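## Task

Place the yellow sponge fully inside the top tray of the utility cart, then leave the cart parked in the yellow bay so that each of its four wheels is inside the taped outline and none touches the tape. The robot must not tip over or finish leaning. Anything that stays in place only because the robot is holding it does not count.

## Robot and tools

ROBOT. A wheeled base that can only drive forward/back and turn in place (no sideways motion), a central column, a tilting head and two six-joint arms (left, right) with parallel grippers. Folded, it measures 0.73 m long, 0.62 m wide, 1.88 m tall; its front is 0.40 m ahead of the column. The hands cannot reach the floor (lowest about 0.47 m up) and reach about 1 m from the shoulders (0.12 m ahead, 1.46 m up, 0.23 m to each side).

FRAMES. Base frame: origin on the floor under the column, between the drive wheels; x forward, y left, z up. left_hand and right_hand are reported in it, at the point where the fingers meet (tips 8 mm further); the hand's z axis runs along the fingers, its y axis across the opening. Odometry frame is the base frame at scene start; base_odometry counts wheel turns, so slip shows up as false travel. Heading is positive to the left, -3.142 to 3.142.

execute_actions. Arguments: actions (a list holding zero or one action) and cameras (list of cam_head_left, cam_head_right, cam_left_wrist, cam_right_wrist, nav_camera, or all; omitted/null means all, [] means no images). An action may contain:
- base: exactly one relative move from where the base last measured itself. {"translate_m": d} drives straight d metres, forward positive, -3 to 3. {"rotate_rad": d} spins in place d radians, counter-clockwise (left) positive, -3.2 to 3.2.
- joints: a dictionary of absolute targets keyed by joint name, one entry per joint, any subset, covering both arms and the head in the same dictionary. head_tilt_rad -0.61 to 1.308 (positive tilts down). Per arm (prefix left_ or right_): joint1_rad -2.879 to 2.879, joint2_rad 0 to 3.141, joint3_rad 0 to 3.019, joint4_rad -1.692 to 1.57, joint5_rad -1.57 to 1.57 (hand swings toward robot's right when positive), joint6_rad -2.094 to 2.094 (hand roll, clockwise seen from behind when positive), gripper_m 0 to 0.093 (fingertip gap in metres, 0 closed).
- speeds: caps for that action only, translate_m 0.05 to 0.8 m/s, rotate_rad 0.1 to 1 rad/s (maxima are defaults). Speeds do not slow the arms.
A base move needing more than 8.667 s at its capped speed is refused, as is any unknown key or out-of-range value; nothing moves then. Joints left out may keep pursuing earlier targets. An empty list just returns state and images.

ARM GEOMETRY. With left_joint1_rad -1.57 (right: 1.57) and joints 5, 6 at 0, the arm swings in a vertical plane pointing forward. Let a = j2 - 0.35, b = 1.05 + j2 - j3, c = b - j4 (c = 1.57 means fingers straight down). Hand point: ahead = 0.12 + 0.39 sin a + 0.38 cos b + 0.25 cos c, up = 1.46 + 0.39 cos a - 0.38 sin b - 0.25 sin c. Example: j2, j3, j4 = 0.93, 0.78, 0.14 gives 0.60 m ahead, 1.21 m up. Real hands tend to sit up to 5 cm lower and nearer the column (about 12 cm with heavy or extended loads); trust left_hand/right_hand. Heavy loads are best carried fingers-down near 0.4 to 0.6 m ahead. Joint changes under about 0.03 rad (0.08 for joints 2, 3) may not move anything. For gentle contact, step about 0.05 rad per call from your previous target.

GRIPPER. Fingers 7 cm long. To grasp, command an opening smaller than the object; off_target is then expected. A measured opening staying 0.002 m or more above the target indicates something is held. Fingers opening against walls can lift the container.

wait: seconds 0 to 10; nothing new is commanded, returns state and images. zoom_image: camera plus region [x0, y0, x1, y1] in pixels of that camera's latest image, at most 504 by 504. read_manual: only licence texts. finished_scene: scene = number of the scene being ended; irreversible, so the goal must already hold with the robot released. Replying with no tool call ends everything.

RESULTS. base_status/joint_status per motion: done; off_target (stopped short, may still push); contact_stop (base only, a wheel stalled: back off 0.05 m before retrying or turning); time_out; not_followed after a "joint command not followed" line, meaning a self-collision check blocked that arm (back the joints that first triggered it off by at least 0.05 rad, or move the other arm away). If a call reports a stop, later motion calls in that same reply are skipped. on_its_own lists uncommanded behaviour; "held at" is a target, not a position. turned_by_wheels vs turned_by_imu disagreeing by over about 4 % and 0.05 rad means a collision or slip and a wrong heading. base_tilt gives forward/right lean in degrees (about 1 degree fixed bias); a forward drop of 0.5 degrees or more during a move means the base is leaning back. motor_effort lists left_wheel and right_wheel in percent, bracket = peak. wheel_motors_off = 1 means the wheels are switched off after about 3 s of hard pushing, for 2 s, and the base does not hold. Joint torques and motor temperatures are also listed.

CAMERAS. Head cameras look forward and down by roughly head_tilt_rad. Wrist fisheyes look along the fingers, tilted 0.62 rad toward the hand's +x; with fingers down and arm forward they view down and back toward the robot, so things above image centre are further ahead or lower. nav_camera sits at the base front, 0.23 m up, looking forward.

AVOID. Arms colliding or pressing on each other (a hard press ends the run). Long hard pushing of a blocked arm: it overheats motors (warning from 85 °C, arm drops at 100 °C); relieve it by resending its current joint readings as targets (a loaded arm sags slightly each time). Table tops 0.30 to 1.20 m high can slide over the base and hit the column. Also avoid dropping, slamming or knocking objects off, tipping the robot, and shoving with the base. Loose objects can occasionally be nudged by outside disturbances.

Each tool is called after "Call:" as name(argument=value, ...), one argument or row to a line, values as JSON.

## Session

Call:
execute_actions(
  actions=[],
)

Scene clock: 0.00 s.
Joint torques (N m, as the arm reports them, + toward a larger angle): no reading
Motor temperatures (°C, as the motors report them): left_arm=[19 22 21 20 19 22] | right_arm=[20 20 20 22 21 20]
base_odometry: x=+0.000 y=+0.000 heading=+0.000 (m, m, rad; odometry frame)
turned_by_wheels: +0.000 (rad since the last result)
turned_by_imu: +0.000 (rad since the last result)
base_tilt: forward=-0.1 right=+0.9 (deg)
base_status: not commanded
joint_positions: head_tilt_rad=+0.871 left_joint1_rad=-1.568 left_joint2_rad=+0.884 left_joint3_rad=+0.416 left_joint4_rad=-0.940 left_joint5_rad=+0.019 left_joint6_rad=-0.030 left_gripper_m=+0.095 right_joint1_rad=+1.571 right_joint2_rad=+0.842 right_joint3_rad=+0.404 right_joint4_rad=-0.985 right_joint5_rad=+0.007 right_joint6_rad=+0.015 right_gripper_m=+0.094
joint_status: not commanded
wheel_motors_off: 0
motor_effort: left_wheel=+2 right_wheel=+3 (%)
left_hand: x=+0.1521 y=+0.2220 z=+1.2497 quat_wxyz=(+0.428, +0.019, -0.904, +0.001) (m; base frame)
right_hand: x=+0.1470 y=-0.2266 z=+1.2614 quat_wxyz=(+0.435, -0.005, -0.900, +0.006) (m; base frame)
pictures: cam_head_left, cam_head_right, cam_left_wrist, cam_right_wrist, nav_camera
Images, in order (width x height): cam_head_left 504x504, cam_head_right 504x504, cam_left_wrist 616x616, cam_right_wrist 616x616, nav_camera 504x504.

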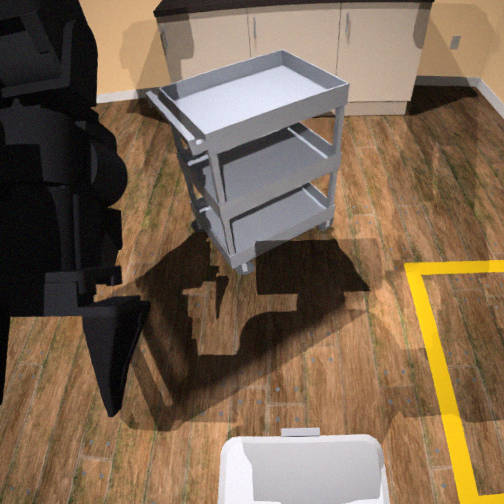

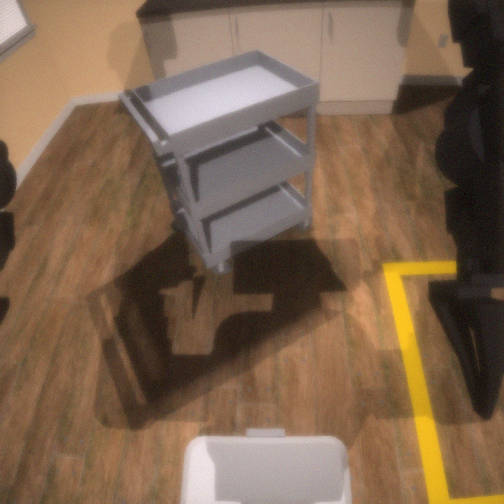

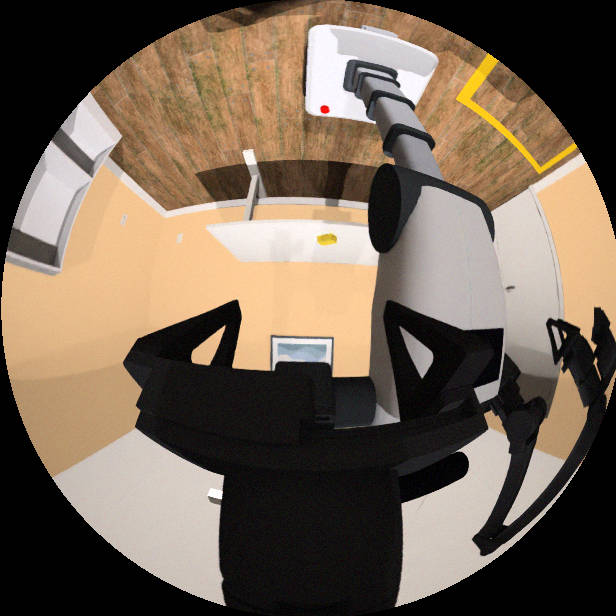

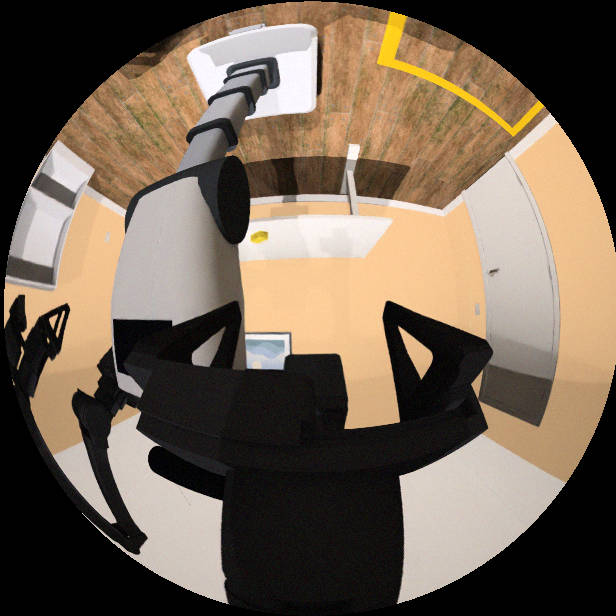

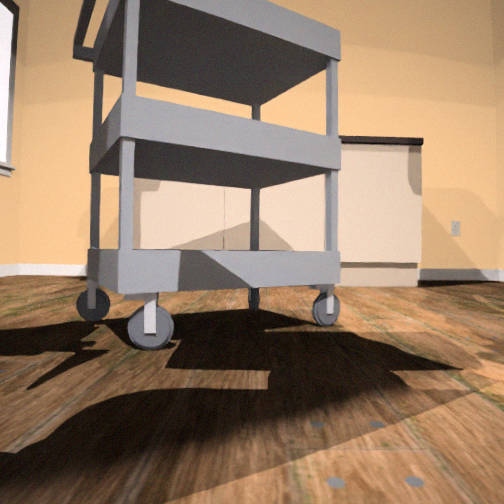

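Call:
execute_actions(
  actions=[
    {"base":{"rotate_rad":-1.2}},
  ],
  cameras=["cam_head_left","cam_head_right"],
)

Call:
execute_actions(
  actions=[
    {"base":{"rotate_rad":-1.85},"joints":{"right_joint2_rad":1.2,"right_joint3_rad":1.4,"right_joint4_rad":-0.65,"head_tilt_rad":0.7}},
  ],
  cameras=["cam_head_left","cam_head_right","cam_right_wrist"],
)

Scene clock: 5.73 s.
Joint torques (N m, as the arm reports them, + toward a larger angle): left_arm=[-0.28 -6.15 -0.55 -1.13  0.09  0.01] | right_arm=[ 0.11 -6.11 -0.67 -1.04  0.13  0.03]
Motor temperatures (°C, as the motors report them): left_arm=[19 22 21 20 19 22] | right_arm=[20 20 20 22 21 20]
base_odometry: x=+0.000 y=+0.000 heading=-1.199 (m, m, rad; odometry frame)
turned_by_wheels: -1.199 (rad since the last result)
turned_by_imu: -1.189 (rad since the last result)
base_tilt: forward=+0.0 right=+0.9 (deg)
base_status: done
joint_positions: head_tilt_rad=+0.871 left_joint1_rad=-1.568 left_joint2_rad=+0.884 left_joint3_rad=+0.416 left_joint4_rad=-0.940 left_joint5_rad=+0.019 left_joint6_rad=-0.030 left_gripper_m=+0.095 right_joint1_rad=+1.571 right_joint2_rad=+0.842 right_joint3_rad=+0.404 right_joint4_rad=-0.985 right_joint5_rad=+0.007 right_joint6_rad=+0.015 right_gripper_m=+0.094
joint_status: not commanded
wheel_motors_off: 0
motor_effort: left_wheel=+6(60) right_wheel=-4(49) (%)
left_hand: x=+0.1521 y=+0.2220 z=+1.2497 quat_wxyz=(+0.428, +0.019, -0.904, +0.001) (m; base frame)
right_hand: x=+0.1470 y=-0.2266 z=+1.2614 quat_wxyz=(+0.435, -0.005, -0.900, +0.006) (m; base frame)
pictures: cam_head_left, cam_head_right
Images, in order (width x height): cam_head_left 504x504, cam_head_right 504x504.

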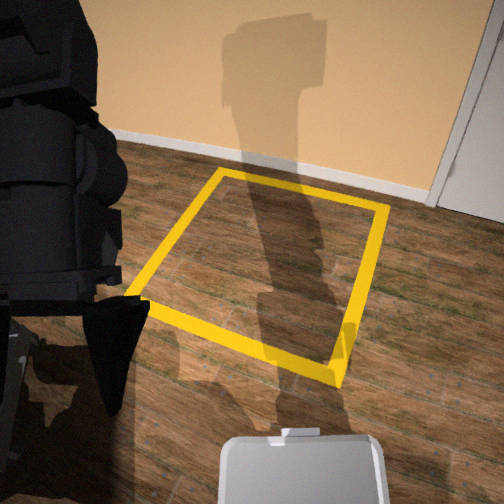

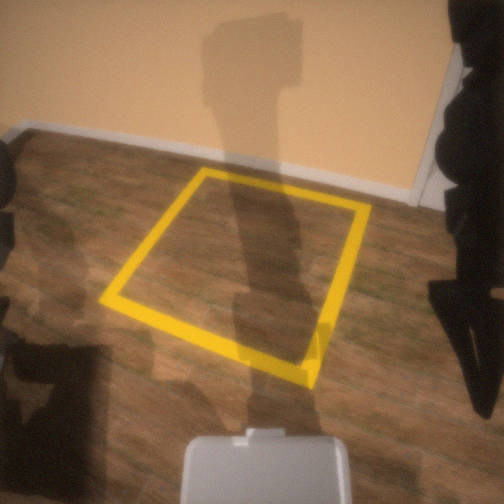

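Scene clock: 9.13 s.
Joint torques (N m, as the arm reports them, + toward a larger angle): left_arm=[-0.28 -6.26 -0.62 -1.01  0.05  0.01] | right_arm=[  0.22 -15.71   7.81   0.59   0.12   0.04]
Motor temperatures (°C, as the motors report them): left_arm=[19 22 21 20 19 22] | right_arm=[20 21 20 22 21 20]
base_odometry: x=+0.000 y=+0.000 heading=-3.048 (m, m, rad; odometry frame)
turned_by_wheels: -1.849 (rad since the last result)
turned_by_imu: -1.847 (rad since the last result)
base_tilt: forward=-0.2 right=+0.9 (deg)
base_status: done
joint_positions: head_tilt_rad=+0.717 left_joint1_rad=-1.568 left_joint2_rad=+0.884 left_joint3_rad=+0.416 left_joint4_rad=-0.940 left_joint5_rad=+0.019 left_joint6_rad=-0.030 left_gripper_m=+0.095 right_joint1_rad=+1.571 right_joint2_rad=+1.191 right_joint3_rad=+1.390 right_joint4_rad=-0.649 right_joint5_rad=+0.007 right_joint6_rad=+0.015 right_gripper_m=+0.095
joint_status: all done
wheel_motors_off: 0
motor_effort: left_wheel=+3(31) right_wheel=-5(30) (%)
left_hand: x=+0.1521 y=+0.2220 z=+1.2497 quat_wxyz=(+0.428, +0.019, -0.904, +0.001) (m; base frame)
right_hand: x=+0.6824 y=-0.2266 z=+1.1799 quat_wxyz=(-0.037, -0.008, -0.999, +0.003) (m; base frame)
pictures: cam_head_left, cam_head_right, cam_right_wrist
camera_calibration (this result's frames):
cam_head_left: T_world_to_cam=[[0.0212675, -0.997768, -0.0633004, 0.145571], [-0.681886, 0.0318268, -0.730766, 1.15563], [0.731149, 0.0587052, -0.679687, 0.927147], [0, 0, 0, 1]] pos_world=[0.107026, 0.0540381, 1.48388]
cam_head_right: T_world_to_cam=[[0.0175992, -0.996866, -0.0771223, 0.053782], [-0.664213, 0.0459975, -0.746127, 1.18417], [0.747336, 0.0643569, -0.661322, 0.896314], [0, 0, 0, 1]] pos_world=[0.115747, -0.0585395, 1.48044]
cam_right_wrist: T_world_to_cam=[[-0.0211977, -0.999626, 0.017267, -0.237424], [-0.849755, 0.0271137, 0.52648, -0.0287055], [-0.526751, -0.00351255, -0.850012, 1.48793], [0, 0, 0, 1]] pos_world=[0.754341, -0.23133, 1.28397]
Images, in order (width x height): cam_head_left 504x504, cam_head_right 504x504, cam_right_wrist 616x616.

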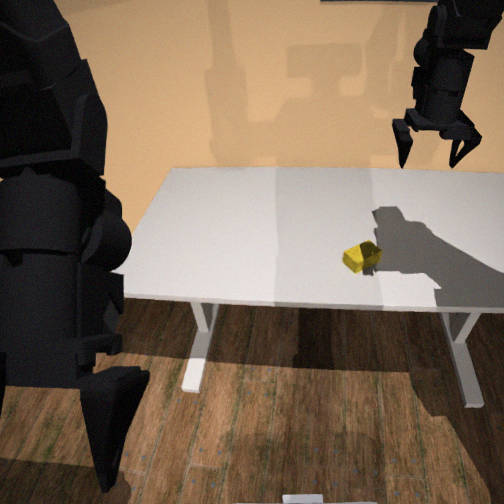

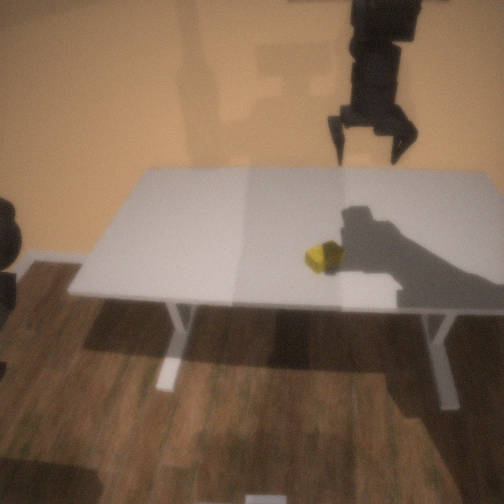

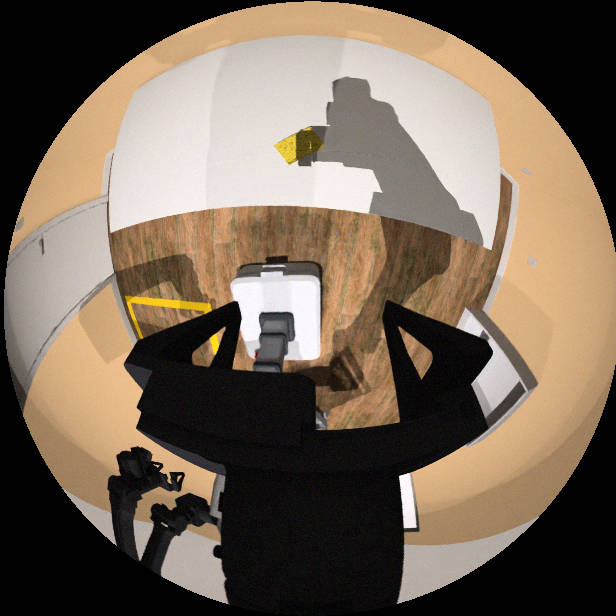

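Call:
execute_actions(
  actions=[
    {"base":{"translate_m":0.21},"joints":{"right_joint1_rad":1.6,"right_joint2_rad":1.89,"right_joint3_rad":1.84,"right_joint4_rad":-0.47,"right_joint6_rad":1.05}},
  ],
  cameras=["cam_head_right","cam_right_wrist"],
)

Scene clock: 15.63 s.
Joint torques (N m, as the arm reports them, + toward a larger angle): left_arm=[-0.2  -6.69 -0.42 -1.05  0.06  0.01] | right_arm=[  1.06 -17.61   5.96   0.5    0.18   0.08]
Motor temperatures (°C, as the motors report them): left_arm=[19 22 21 20 19 22] | right_arm=[20 21 21 22 21 20]
base_odometry: x=-0.209 y=-0.020 heading=-3.050 (m, m, rad; odometry frame)
turned_by_wheels: -0.002 (rad since the last result)
turned_by_imu: +0.000 (rad since the last result)
base_tilt: forward=+0.0 right=+0.9 (deg)
base_status: done
joint_positions: head_tilt_rad=+0.716 left_joint1_rad=-1.568 left_joint2_rad=+0.884 left_joint3_rad=+0.417 left_joint4_rad=-0.940 left_joint5_rad=+0.019 left_joint6_rad=-0.030 left_gripper_m=+0.095 right_joint1_rad=+1.591 right_joint2_rad=+1.885 right_joint3_rad=+1.825 right_joint4_rad=-0.472 right_joint5_rad=+0.007 right_joint6_rad=+1.041 right_gripper_m=+0.095
joint_status: all done
wheel_motors_off: 0
motor_effort: left_wheel=-2(66) right_wheel=+2(63) (%)
left_hand: x=+0.1527 y=+0.2220 z=+1.2495 quat_wxyz=(+0.428, +0.019, -0.904, +0.001) (m; base frame)
right_hand: x=+0.6773 y=-0.2105 z=+0.8811 quat_wxyz=(+0.006, -0.493, -0.870, -0.003) (m; base frame)
pictures: cam_head_right, cam_right_wrist
camera_calibration (this result's frames):
cam_head_right: T_world_to_cam=[[0.0176717, -0.996866, -0.0771057, 0.0537528], [-0.663511, 0.0459975, -0.746751, 1.1851], [0.747958, 0.0643569, -0.660619, 0.8952], [0, 0, 0, 1]] pos_world=[0.115803, -0.0585395, 1.4805]
cam_right_wrist: T_world_to_cam=[[-0.859743, -0.510557, 0.0132106, 0.458209], [-0.402378, 0.693054, 0.598137, -0.102114], [-0.314538, 0.508928, -0.801285, 1.1525], [0, 0, 0, 1]] pos_world=[0.715359, -0.281828, 0.978508]
Images, in order (width x height): cam_head_right 504x504, cam_right_wrist 616x616.

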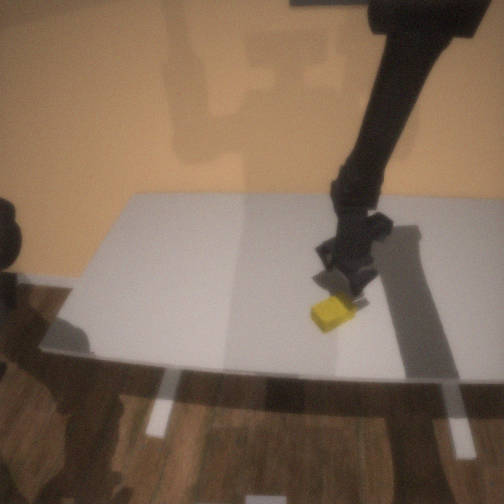

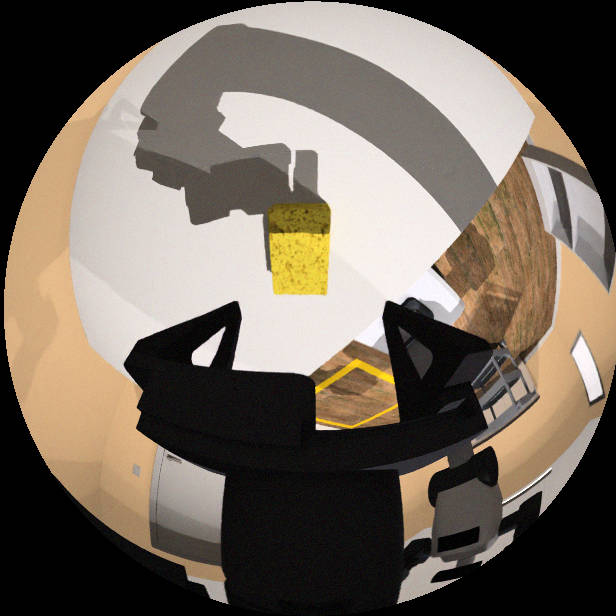

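Call:
execute_actions(
  actions=[
    {"base":{"translate_m":0.015},"joints":{"right_joint2_rad":2.17,"right_joint3_rad":2.15,"right_joint4_rad":-0.5}},
  ],
  cameras=["cam_head_right","cam_right_wrist"],
)

Scene clock: 19.77 s.
Joint torques (N m, as the arm reports them, + toward a larger angle): left_arm=[-0.44 -6.18 -0.65 -1.01  0.09 -0.01] | right_arm=[  1.17 -17.91   7.41   0.22   0.18   0.11]
Motor temperatures (°C, as the motors report them): left_arm=[19 22 21 20 19 22] | right_arm=[20 22 21 22 21 20]
base_odometry: x=-0.224 y=-0.021 heading=-3.051 (m, m, rad; odometry frame)
turned_by_wheels: -0.001 (rad since the last result)
turned_by_imu: +0.001 (rad since the last result)
base_tilt: forward=-0.1 right=+0.9 (deg)
base_status: done
joint_positions: head_tilt_rad=+0.716 left_joint1_rad=-1.568 left_joint2_rad=+0.883 left_joint3_rad=+0.418 left_joint4_rad=-0.940 left_joint5_rad=+0.019 left_joint6_rad=-0.030 left_gripper_m=+0.095 right_joint1_rad=+1.591 right_joint2_rad=+2.181 right_joint3_rad=+2.119 right_joint4_rad=-0.495 right_joint5_rad=+0.007 right_joint6_rad=+1.041 right_gripper_m=+0.095
joint_status: all done
wheel_motors_off: 0
motor_effort: left_wheel=-1(45) right_wheel=+1(36) (%)
left_hand: x=+0.1532 y=+0.2220 z=+1.2494 quat_wxyz=(+0.427, +0.019, -0.904, +0.001) (m; base frame)
right_hand: x=+0.6569 y=-0.2087 z=+0.7680 quat_wxyz=(+0.017, -0.492, -0.870, +0.004) (m; base frame)
pictures: cam_head_right, cam_right_wrist
camera_calibration (this result's frames):
cam_head_right: T_world_to_cam=[[0.0176872, -0.996866, -0.0771021, 0.0537465], [-0.663361, 0.0459975, -0.746885, 1.1853], [0.748091, 0.0643569, -0.660468, 0.894962], [0, 0, 0, 1]] pos_world=[0.115815, -0.0585395, 1.48052]
cam_right_wrist: T_world_to_cam=[[-0.858877, -0.510941, 0.0356321, 0.425221], [-0.387049, 0.693033, 0.608192, -0.061697], [-0.335445, 0.508571, -0.79299, 1.06186], [0, 0, 0, 1]] pos_world=[0.697527, -0.280008, 0.864413]
Images, in order (width x height): cam_head_right 504x504, cam_right_wrist 616x616.

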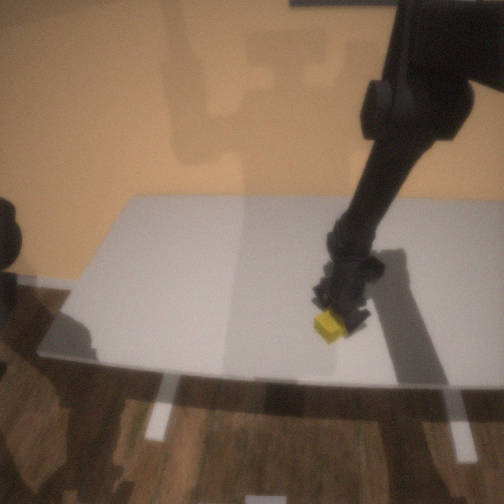

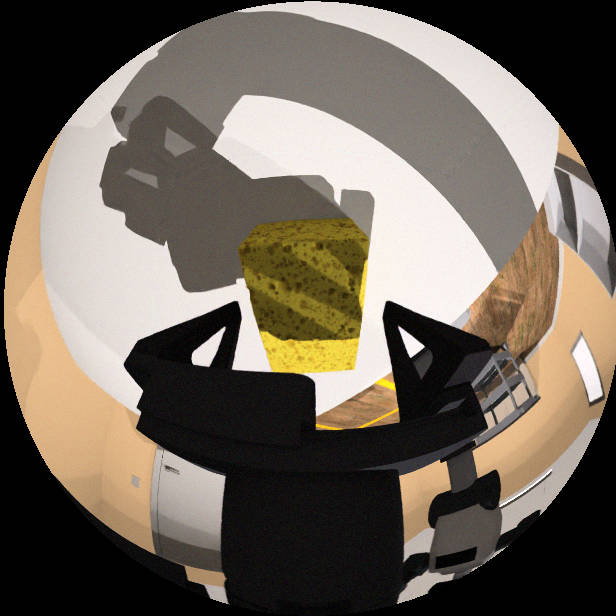

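Looks tipped by a finger, but between fingers. Lower slightly and close.

Call:
execute_actions(
  actions=[
    {"joints":{"right_joint2_rad":2.23,"right_joint3_rad":2.24}},
  ],
  cameras=["cam_right_wrist"],
)

Call:
execute_actions(
  actions=[
    {"joints":{"right_gripper_m":0.03}},
  ],
  cameras=[],
)

Call:
execute_actions(
  actions=[
    {"base":{"translate_m":-0.22},"joints":{"right_joint2_rad":1.3,"right_joint3_rad":1.4,"right_joint4_rad":-0.6}},
  ],
  cameras=["cam_right_wrist"],
)

Call:
execute_actions(
  actions=[
    {"base":{"rotate_rad":-2.9}},
  ],
  cameras=["cam_head_left","cam_head_right","nav_camera"],
)

Scene clock: 27.03 s.
Joint torques (N m, as the arm reports them, + toward a larger angle): left_arm=[-0.23 -6.2  -0.75 -1.17  0.08 -0.02] | right_arm=[  1.26 -16.6    7.91   0.35   0.18   0.11]
Motor temperatures (°C, as the motors report them): left_arm=[19 22 21 20 19 22] | right_arm=[20 22 21 22 21 20]
base_odometry: x=-0.224 y=-0.021 heading=-3.051 (m, m, rad; odometry frame)
turned_by_wheels: +0.000 (rad since the last result)
turned_by_imu: +0.001 (rad since the last result)
base_tilt: forward=+0.0 right=+1.0 (deg)
base_status: not commanded
joint_positions: head_tilt_rad=+0.716 left_joint1_rad=-1.568 left_joint2_rad=+0.883 left_joint3_rad=+0.418 left_joint4_rad=-0.940 left_joint5_rad=+0.019 left_joint6_rad=-0.030 left_gripper_m=+0.095 right_joint1_rad=+1.591 right_joint2_rad=+2.218 right_joint3_rad=+2.209 right_joint4_rad=-0.495 right_joint5_rad=+0.007 right_joint6_rad=+1.041 right_gripper_m=+0.095
joint_status: all done
wheel_motors_off: 0
motor_effort: left_wheel=-1(1) right_wheel=+2(2) (%)
left_hand: x=+0.1532 y=+0.2220 z=+1.2494 quat_wxyz=(+0.427, +0.019, -0.904, +0.001) (m; base frame)
right_hand: x=+0.6834 y=-0.2084 z=+0.7636 quat_wxyz=(-0.005, -0.493, -0.870, -0.009) (m; base frame)
pictures: cam_right_wrist
camera_calibration (this result's frames):
cam_right_wrist: T_world_to_cam=[[-0.860026, -0.510161, -0.00955573, 0.48377], [-0.417661, 0.693085, 0.587531, -0.0122819], [-0.293112, 0.509283, -0.809146, 1.05062], [0, 0, 0, 1]] pos_world=[0.718874, -0.279749, 0.861942]
Images, in order (width x height): cam_right_wrist 616x616.

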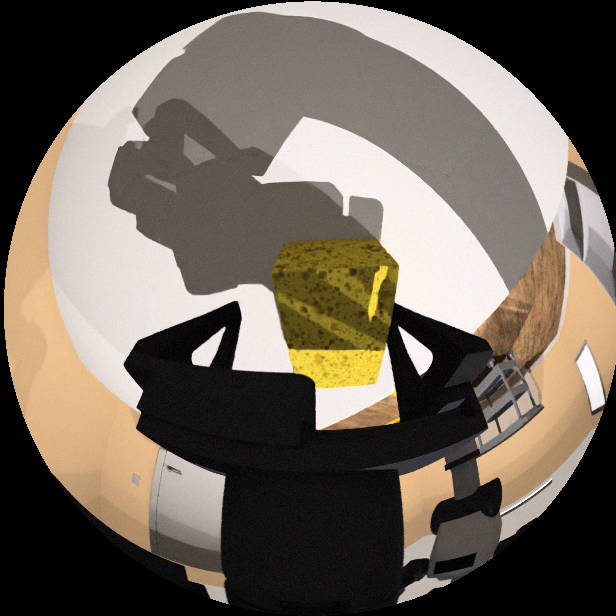

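Scene clock: 27.67 s.
Joint torques (N m, as the arm reports them, + toward a larger angle): left_arm=[-0.64 -5.91 -0.68 -1.01  0.09 -0.03] | right_arm=[  1.24 -16.84   7.98   0.34   0.2    0.1 ]
Motor temperatures (°C, as the motors report them): left_arm=[19 22 21 20 19 22] | right_arm=[20 22 21 22 21 20]
base_odometry: x=-0.224 y=-0.021 heading=-3.051 (m, m, rad; odometry frame)
turned_by_wheels: +0.000 (rad since the last result)
turned_by_imu: +0.000 (rad since the last result)
base_tilt: forward=+0.1 right=+0.8 (deg)
base_status: not commanded
joint_positions: head_tilt_rad=+0.716 left_joint1_rad=-1.568 left_joint2_rad=+0.883 left_joint3_rad=+0.418 left_joint4_rad=-0.940 left_joint5_rad=+0.019 left_joint6_rad=-0.030 left_gripper_m=+0.095 right_joint1_rad=+1.591 right_joint2_rad=+2.218 right_joint3_rad=+2.209 right_joint4_rad=-0.496 right_joint5_rad=+0.007 right_joint6_rad=+1.041 right_gripper_m=+0.058
joint_status: right_gripper_m off_target (ended at +0.058, target +0.030)
wheel_motors_off: 0
motor_effort: left_wheel=-3(2) right_wheel=+2(2) (%)
left_hand: x=+0.1532 y=+0.2220 z=+1.2494 quat_wxyz=(+0.427, +0.019, -0.904, +0.001) (m; base frame)
right_hand: x=+0.6833 y=-0.2084 z=+0.7636 quat_wxyz=(-0.005, -0.493, -0.870, -0.009) (m; base frame)
pictures: none
No camera images: the call's "cameras" was empty. Leave "cameras" out to get every camera's image.

Scene clock: 29.40 s.
Joint torques (N m, as the arm reports them, + toward a larger angle): left_arm=[-0.56 -5.75 -0.32 -1.19  0.1  -0.01] | right_arm=[  0.91 -15.96   5.7    0.26   0.19   0.09]
Motor temperatures (°C, as the motors report them): left_arm=[19 22 21 20 19 22] | right_arm=[20 22 21 22 21 20]
base_odometry: x=-0.005 y=-0.001 heading=-3.051 (m, m, rad; odometry frame)
turned_by_wheels: -0.001 (rad since the last result)
turned_by_imu: +0.000 (rad since the last result)
base_tilt: forward=+0.0 right=+1.0 (deg)
base_status: done
joint_positions: head_tilt_rad=+0.716 left_joint1_rad=-1.568 left_joint2_rad=+0.883 left_joint3_rad=+0.413 left_joint4_rad=-0.940 left_joint5_rad=+0.019 left_joint6_rad=-0.030 left_gripper_m=+0.095 right_joint1_rad=+1.591 right_joint2_rad=+1.291 right_joint3_rad=+1.405 right_joint4_rad=-0.593 right_joint5_rad=+0.007 right_joint6_rad=+1.041 right_gripper_m=+0.058
joint_status: all done
wheel_motors_off: 0
motor_effort: left_wheel=-1(65) right_wheel=-3(65) (%)
left_hand: x=+0.1504 y=+0.2220 z=+1.2503 quat_wxyz=(+0.429, +0.019, -0.903, +0.001) (m; base frame)
right_hand: x=+0.6741 y=-0.2147 z=+1.1290 quat_wxyz=(-0.017, -0.493, -0.870, -0.016) (m; base frame)
pictures: cam_right_wrist
camera_calibration (this result's frames):
cam_right_wrist: T_world_to_cam=[[-0.859613, -0.509912, -0.03249, 0.501702], [-0.432791, 0.692854, 0.576755, -0.204176], [-0.271583, 0.509847, -0.816271, 1.34037], [0, 0, 0, 1]] pos_world=[0.706926, -0.286095, 1.22816]
Images, in order (width x height): cam_right_wrist 616x616.

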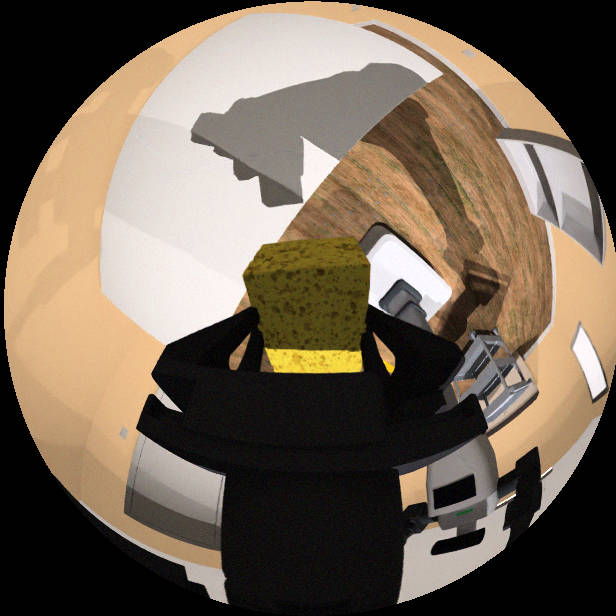

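Scene clock: 33.83 s.
Joint torques (N m, as the arm reports them, + toward a larger angle): left_arm=[-0.2  -5.84 -0.19 -1.03  0.08 -0.04] | right_arm=[  0.76 -16.07   5.78   0.24   0.19   0.1 ]
Motor temperatures (°C, as the motors report them): left_arm=[19 22 21 20 19 22] | right_arm=[20 22 21 22 21 20]
base_odometry: x=-0.005 y=-0.001 heading=+0.333 (m, m, rad; odometry frame)
turned_by_wheels: -2.899 (rad since the last result)
turned_by_imu: -2.895 (rad since the last result)
base_tilt: forward=+0.0 right=+0.9 (deg)
base_status: done
joint_positions: head_tilt_rad=+0.716 left_joint1_rad=-1.568 left_joint2_rad=+0.883 left_joint3_rad=+0.413 left_joint4_rad=-0.940 left_joint5_rad=+0.019 left_joint6_rad=-0.030 left_gripper_m=+0.095 right_joint1_rad=+1.594 right_joint2_rad=+1.291 right_joint3_rad=+1.405 right_joint4_rad=-0.593 right_joint5_rad=+0.007 right_joint6_rad=+1.041 right_gripper_m=+0.058
joint_status: not commanded
wheel_motors_off: 0
motor_effort: left_wheel=+6(55) right_wheel=-5(26) (%)
left_hand: x=+0.1506 y=+0.2220 z=+1.2502 quat_wxyz=(+0.429, +0.019, -0.903, +0.001) (m; base frame)
right_hand: x=+0.6741 y=-0.2133 z=+1.1290 quat_wxyz=(-0.016, -0.492, -0.870, -0.017) (m; base frame)
pictures: cam_head_left, cam_head_right, nav_camera
camera_calibration (this result's frames):
cam_head_left: T_world_to_cam=[[0.0213397, -0.997768, -0.0632761, 0.14553], [-0.681051, 0.0318268, -0.731544, 1.15678], [0.731925, 0.0587052, -0.678852, 0.925822], [0, 0, 0, 1]] pos_world=[0.10709, 0.0540381, 1.48394]
cam_head_right: T_world_to_cam=[[0.0176872, -0.996866, -0.0771021, 0.0537465], [-0.663361, 0.0459975, -0.746885, 1.1853], [0.748091, 0.0643569, -0.660469, 0.894962], [0, 0, 0, 1]] pos_world=[0.115815, -0.0585395, 1.48052]
Images, in order (width x height): cam_head_left 504x504, cam_head_right 504x504, nav_camera 504x504.

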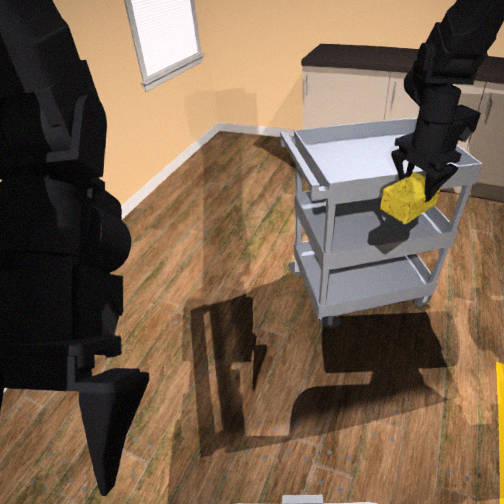

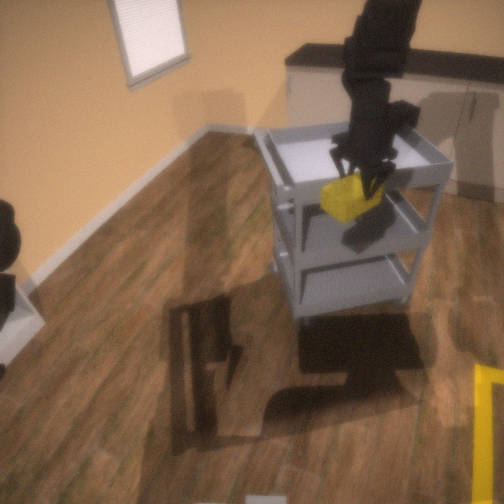

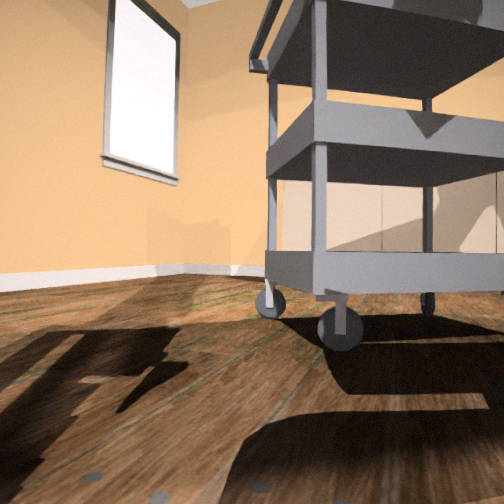

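Call:
execute_actions(
  actions=[
    {"base":{"rotate_rad":-0.88}},
  ],
  cameras=[],
)

Call:
execute_actions(
  actions=[
    {"base":{"translate_m":0.76}},
  ],
  cameras=[],
)

Call:
execute_actions(
  actions=[
    {"base":{"rotate_rad":1.13},"joints":{"right_joint6_rad":1.57,"head_tilt_rad":0.9,"left_joint2_rad":1.3,"left_joint3_rad":1.4,"left_joint4_rad":-0.6,"left_joint6_rad":-1.57}},
  ],
)

Scene clock: 44.77 s.
Joint torques (N m, as the arm reports them, + toward a larger angle): left_arm=[-0.8  -5.9  -0.36 -1.12  0.08 -0.01] | right_arm=[  0.58 -16.05   5.75   0.24   0.19   0.1 ]
Motor temperatures (°C, as the motors report them): left_arm=[19 22 21 20 19 22] | right_arm=[20 23 21 22 21 20]
base_odometry: x=-0.005 y=-0.001 heading=-0.546 (m, m, rad; odometry frame)
turned_by_wheels: -0.879 (rad since the last result)
turned_by_imu: -0.877 (rad since the last result)
base_tilt: forward=-0.1 right=+0.9 (deg)
base_status: done
joint_positions: head_tilt_rad=+0.716 left_joint1_rad=-1.568 left_joint2_rad=+0.883 left_joint3_rad=+0.414 left_joint4_rad=-0.940 left_joint5_rad=+0.019 left_joint6_rad=-0.030 left_gripper_m=+0.095 right_joint1_rad=+1.595 right_joint2_rad=+1.291 right_joint3_rad=+1.405 right_joint4_rad=-0.593 right_joint5_rad=+0.007 right_joint6_rad=+1.041 right_gripper_m=+0.058
joint_status: not commanded
wheel_motors_off: 0
motor_effort: left_wheel=+7(30) right_wheel=-5(29) (%)
left_hand: x=+0.1513 y=+0.2220 z=+1.2500 quat_wxyz=(+0.429, +0.019, -0.903, +0.001) (m; base frame)
right_hand: x=+0.6741 y=-0.2127 z=+1.1290 quat_wxyz=(-0.016, -0.492, -0.870, -0.017) (m; base frame)
pictures: none
No camera images: the call's "cameras" was empty. Leave "cameras" out to get every camera's image.

Scene clock: 47.67 s.
Joint torques (N m, as the arm reports them, + toward a larger angle): left_arm=[-0.3  -6.34 -0.61 -1.09  0.08 -0.05] | right_arm=[  0.6  -15.87   5.84   0.32   0.18   0.09]
Motor temperatures (°C, as the motors report them): left_arm=[19 22 21 20 19 22] | right_arm=[20 23 21 22 21 20]
base_odometry: x=+0.644 y=-0.396 heading=-0.547 (m, m, rad; odometry frame)
turned_by_wheels: +0.000 (rad since the last result)
turned_by_imu: +0.002 (rad since the last result)
base_tilt: forward=-0.1 right=+0.9 (deg)
base_status: done
joint_positions: head_tilt_rad=+0.715 left_joint1_rad=-1.568 left_joint2_rad=+0.883 left_joint3_rad=+0.418 left_joint4_rad=-0.940 left_joint5_rad=+0.019 left_joint6_rad=-0.030 left_gripper_m=+0.095 right_joint1_rad=+1.595 right_joint2_rad=+1.292 right_joint3_rad=+1.405 right_joint4_rad=-0.593 right_joint5_rad=+0.007 right_joint6_rad=+1.041 right_gripper_m=+0.058
joint_status: not commanded
wheel_motors_off: 0
motor_effort: left_wheel=+0(70) right_wheel=+0(64) (%)
left_hand: x=+0.1535 y=+0.2220 z=+1.2493 quat_wxyz=(+0.427, +0.019, -0.904, +0.001) (m; base frame)
right_hand: x=+0.6735 y=-0.2127 z=+1.1287 quat_wxyz=(-0.015, -0.492, -0.870, -0.017) (m; base frame)
pictures: none
No camera images: the call's "cameras" was empty. Leave "cameras" out to get every camera's image.

Scene clock: 50.47 s.
Joint torques (N m, as the arm reports them, + toward a larger angle): left_arm=[ -0.06 -16.94   5.16   0.8    0.01  -0.11] | right_arm=[  0.72 -16.     5.78   0.24   0.21   0.1 ]
Motor temperatures (°C, as the motors report them): left_arm=[19 22 21 20 19 22] | right_arm=[20 23 21 22 21 20]
base_odometry: x=+0.644 y=-0.396 heading=+0.582 (m, m, rad; odometry frame)
turned_by_wheels: +1.129 (rad since the last result)
turned_by_imu: +1.123 (rad since the last result)
base_tilt: forward=-0.1 right=+0.9 (deg)
base_status: done
joint_positions: head_tilt_rad=+0.901 left_joint1_rad=-1.568 left_joint2_rad=+1.298 left_joint3_rad=+1.399 left_joint4_rad=-0.600 left_joint5_rad=+0.019 left_joint6_rad=-1.564 left_gripper_m=+0.095 right_joint1_rad=+1.595 right_joint2_rad=+1.292 right_joint3_rad=+1.405 right_joint4_rad=-0.593 right_joint5_rad=+0.007 right_joint6_rad=+1.561 right_gripper_m=+0.058
joint_status: all done
wheel_motors_off: 0
motor_effort: left_wheel=-5(68) right_wheel=+4(42) (%)
left_hand: x=+0.6670 y=+0.2231 z=+1.1241 quat_wxyz=(-0.003, +0.705, -0.709, +0.015) (m; base frame)
right_hand: x=+0.6735 y=-0.2127 z=+1.1287 quat_wxyz=(-0.010, -0.699, -0.715, -0.020) (m; base frame)
pictures: cam_head_left, cam_head_right, cam_left_wrist, cam_right_wrist, nav_camera
camera_calibration (this result's frames):
cam_head_left: T_world_to_cam=[[0.00932356, -0.997768, -0.0661235, 0.150516], [-0.804108, 0.0318268, -0.593631, 0.950549], [0.59441, 0.0587052, -0.802016, 1.12237], [0, 0, 0, 1]] pos_world=[0.0957917, 0.0540381, 1.47439]
cam_head_right: T_world_to_cam=[[0.00318769, -0.996866, -0.0790406, 0.0574567], [-0.789545, 0.0459975, -0.611967, 0.983831], [0.613685, 0.0643569, -0.786924, 1.09642], [0, 0, 0, 1]] pos_world=[0.103737, -0.0585395, 1.46942]
cam_left_wrist: T_world_to_cam=[[0.999467, -0.0122318, 0.0302807, -0.697845], [-0.0282983, -0.787199, 0.61605, -0.49557], [0.0163015, -0.616578, -0.787125, 1.13561], [0, 0, 0, 1]] pos_world=[0.664936, 0.301546, 1.2203]
cam_right_wrist: T_world_to_cam=[[-0.999358, -0.0168362, -0.0316265, 0.700259], [-0.0324246, 0.800525, 0.598422, -0.476855], [0.0152427, 0.599063, -0.800557, 1.14703], [0, 0, 0, 1]] pos_world=[0.666864, -0.293618, 1.22577]
Images, in order (width x height): cam_head_left 504x504, cam_head_right 504x504, cam_left_wrist 616x616, cam_right_wrist 616x616, nav_camera 504x504.

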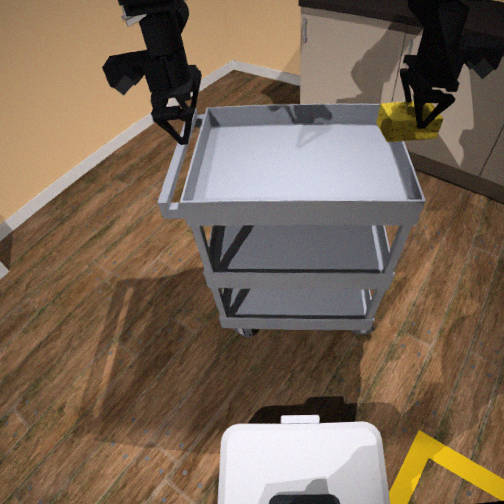

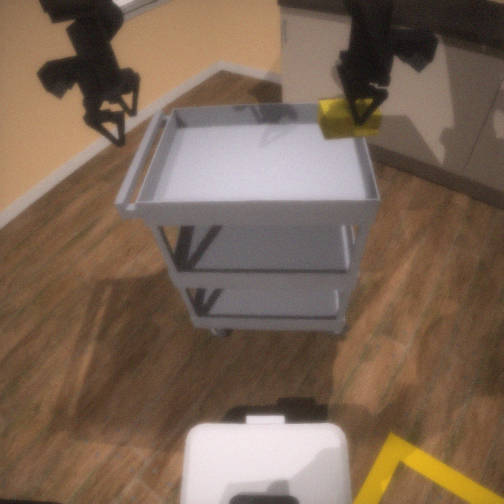

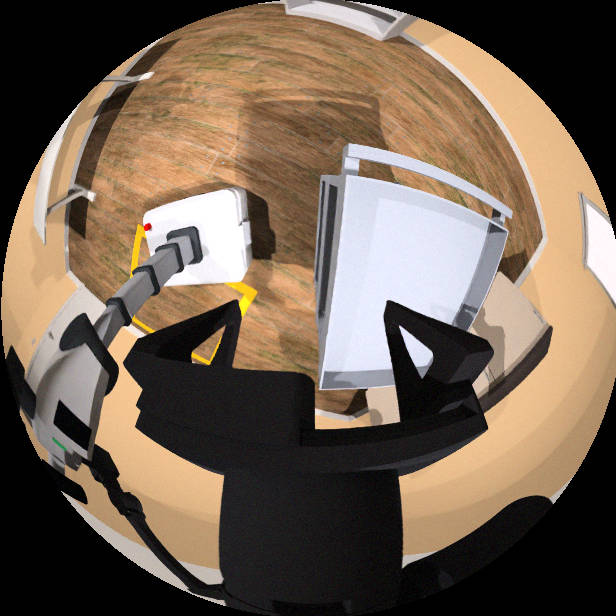

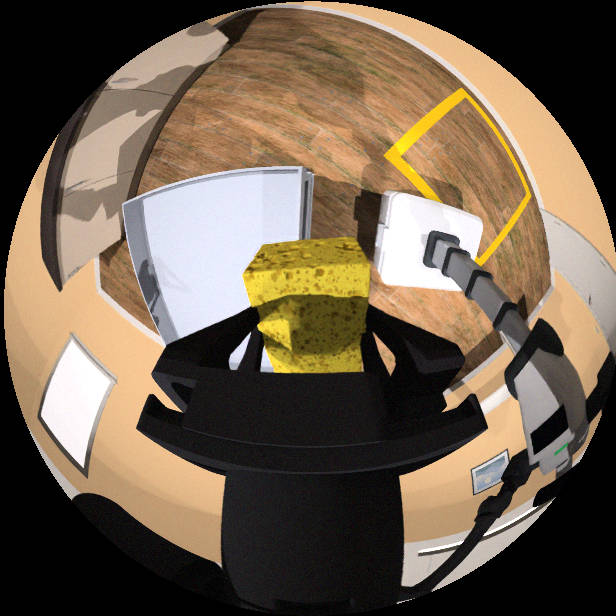

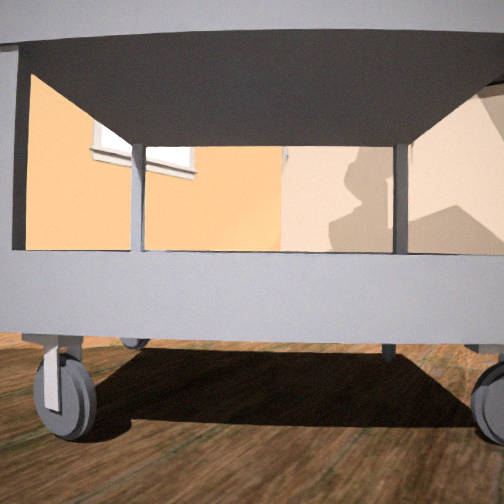

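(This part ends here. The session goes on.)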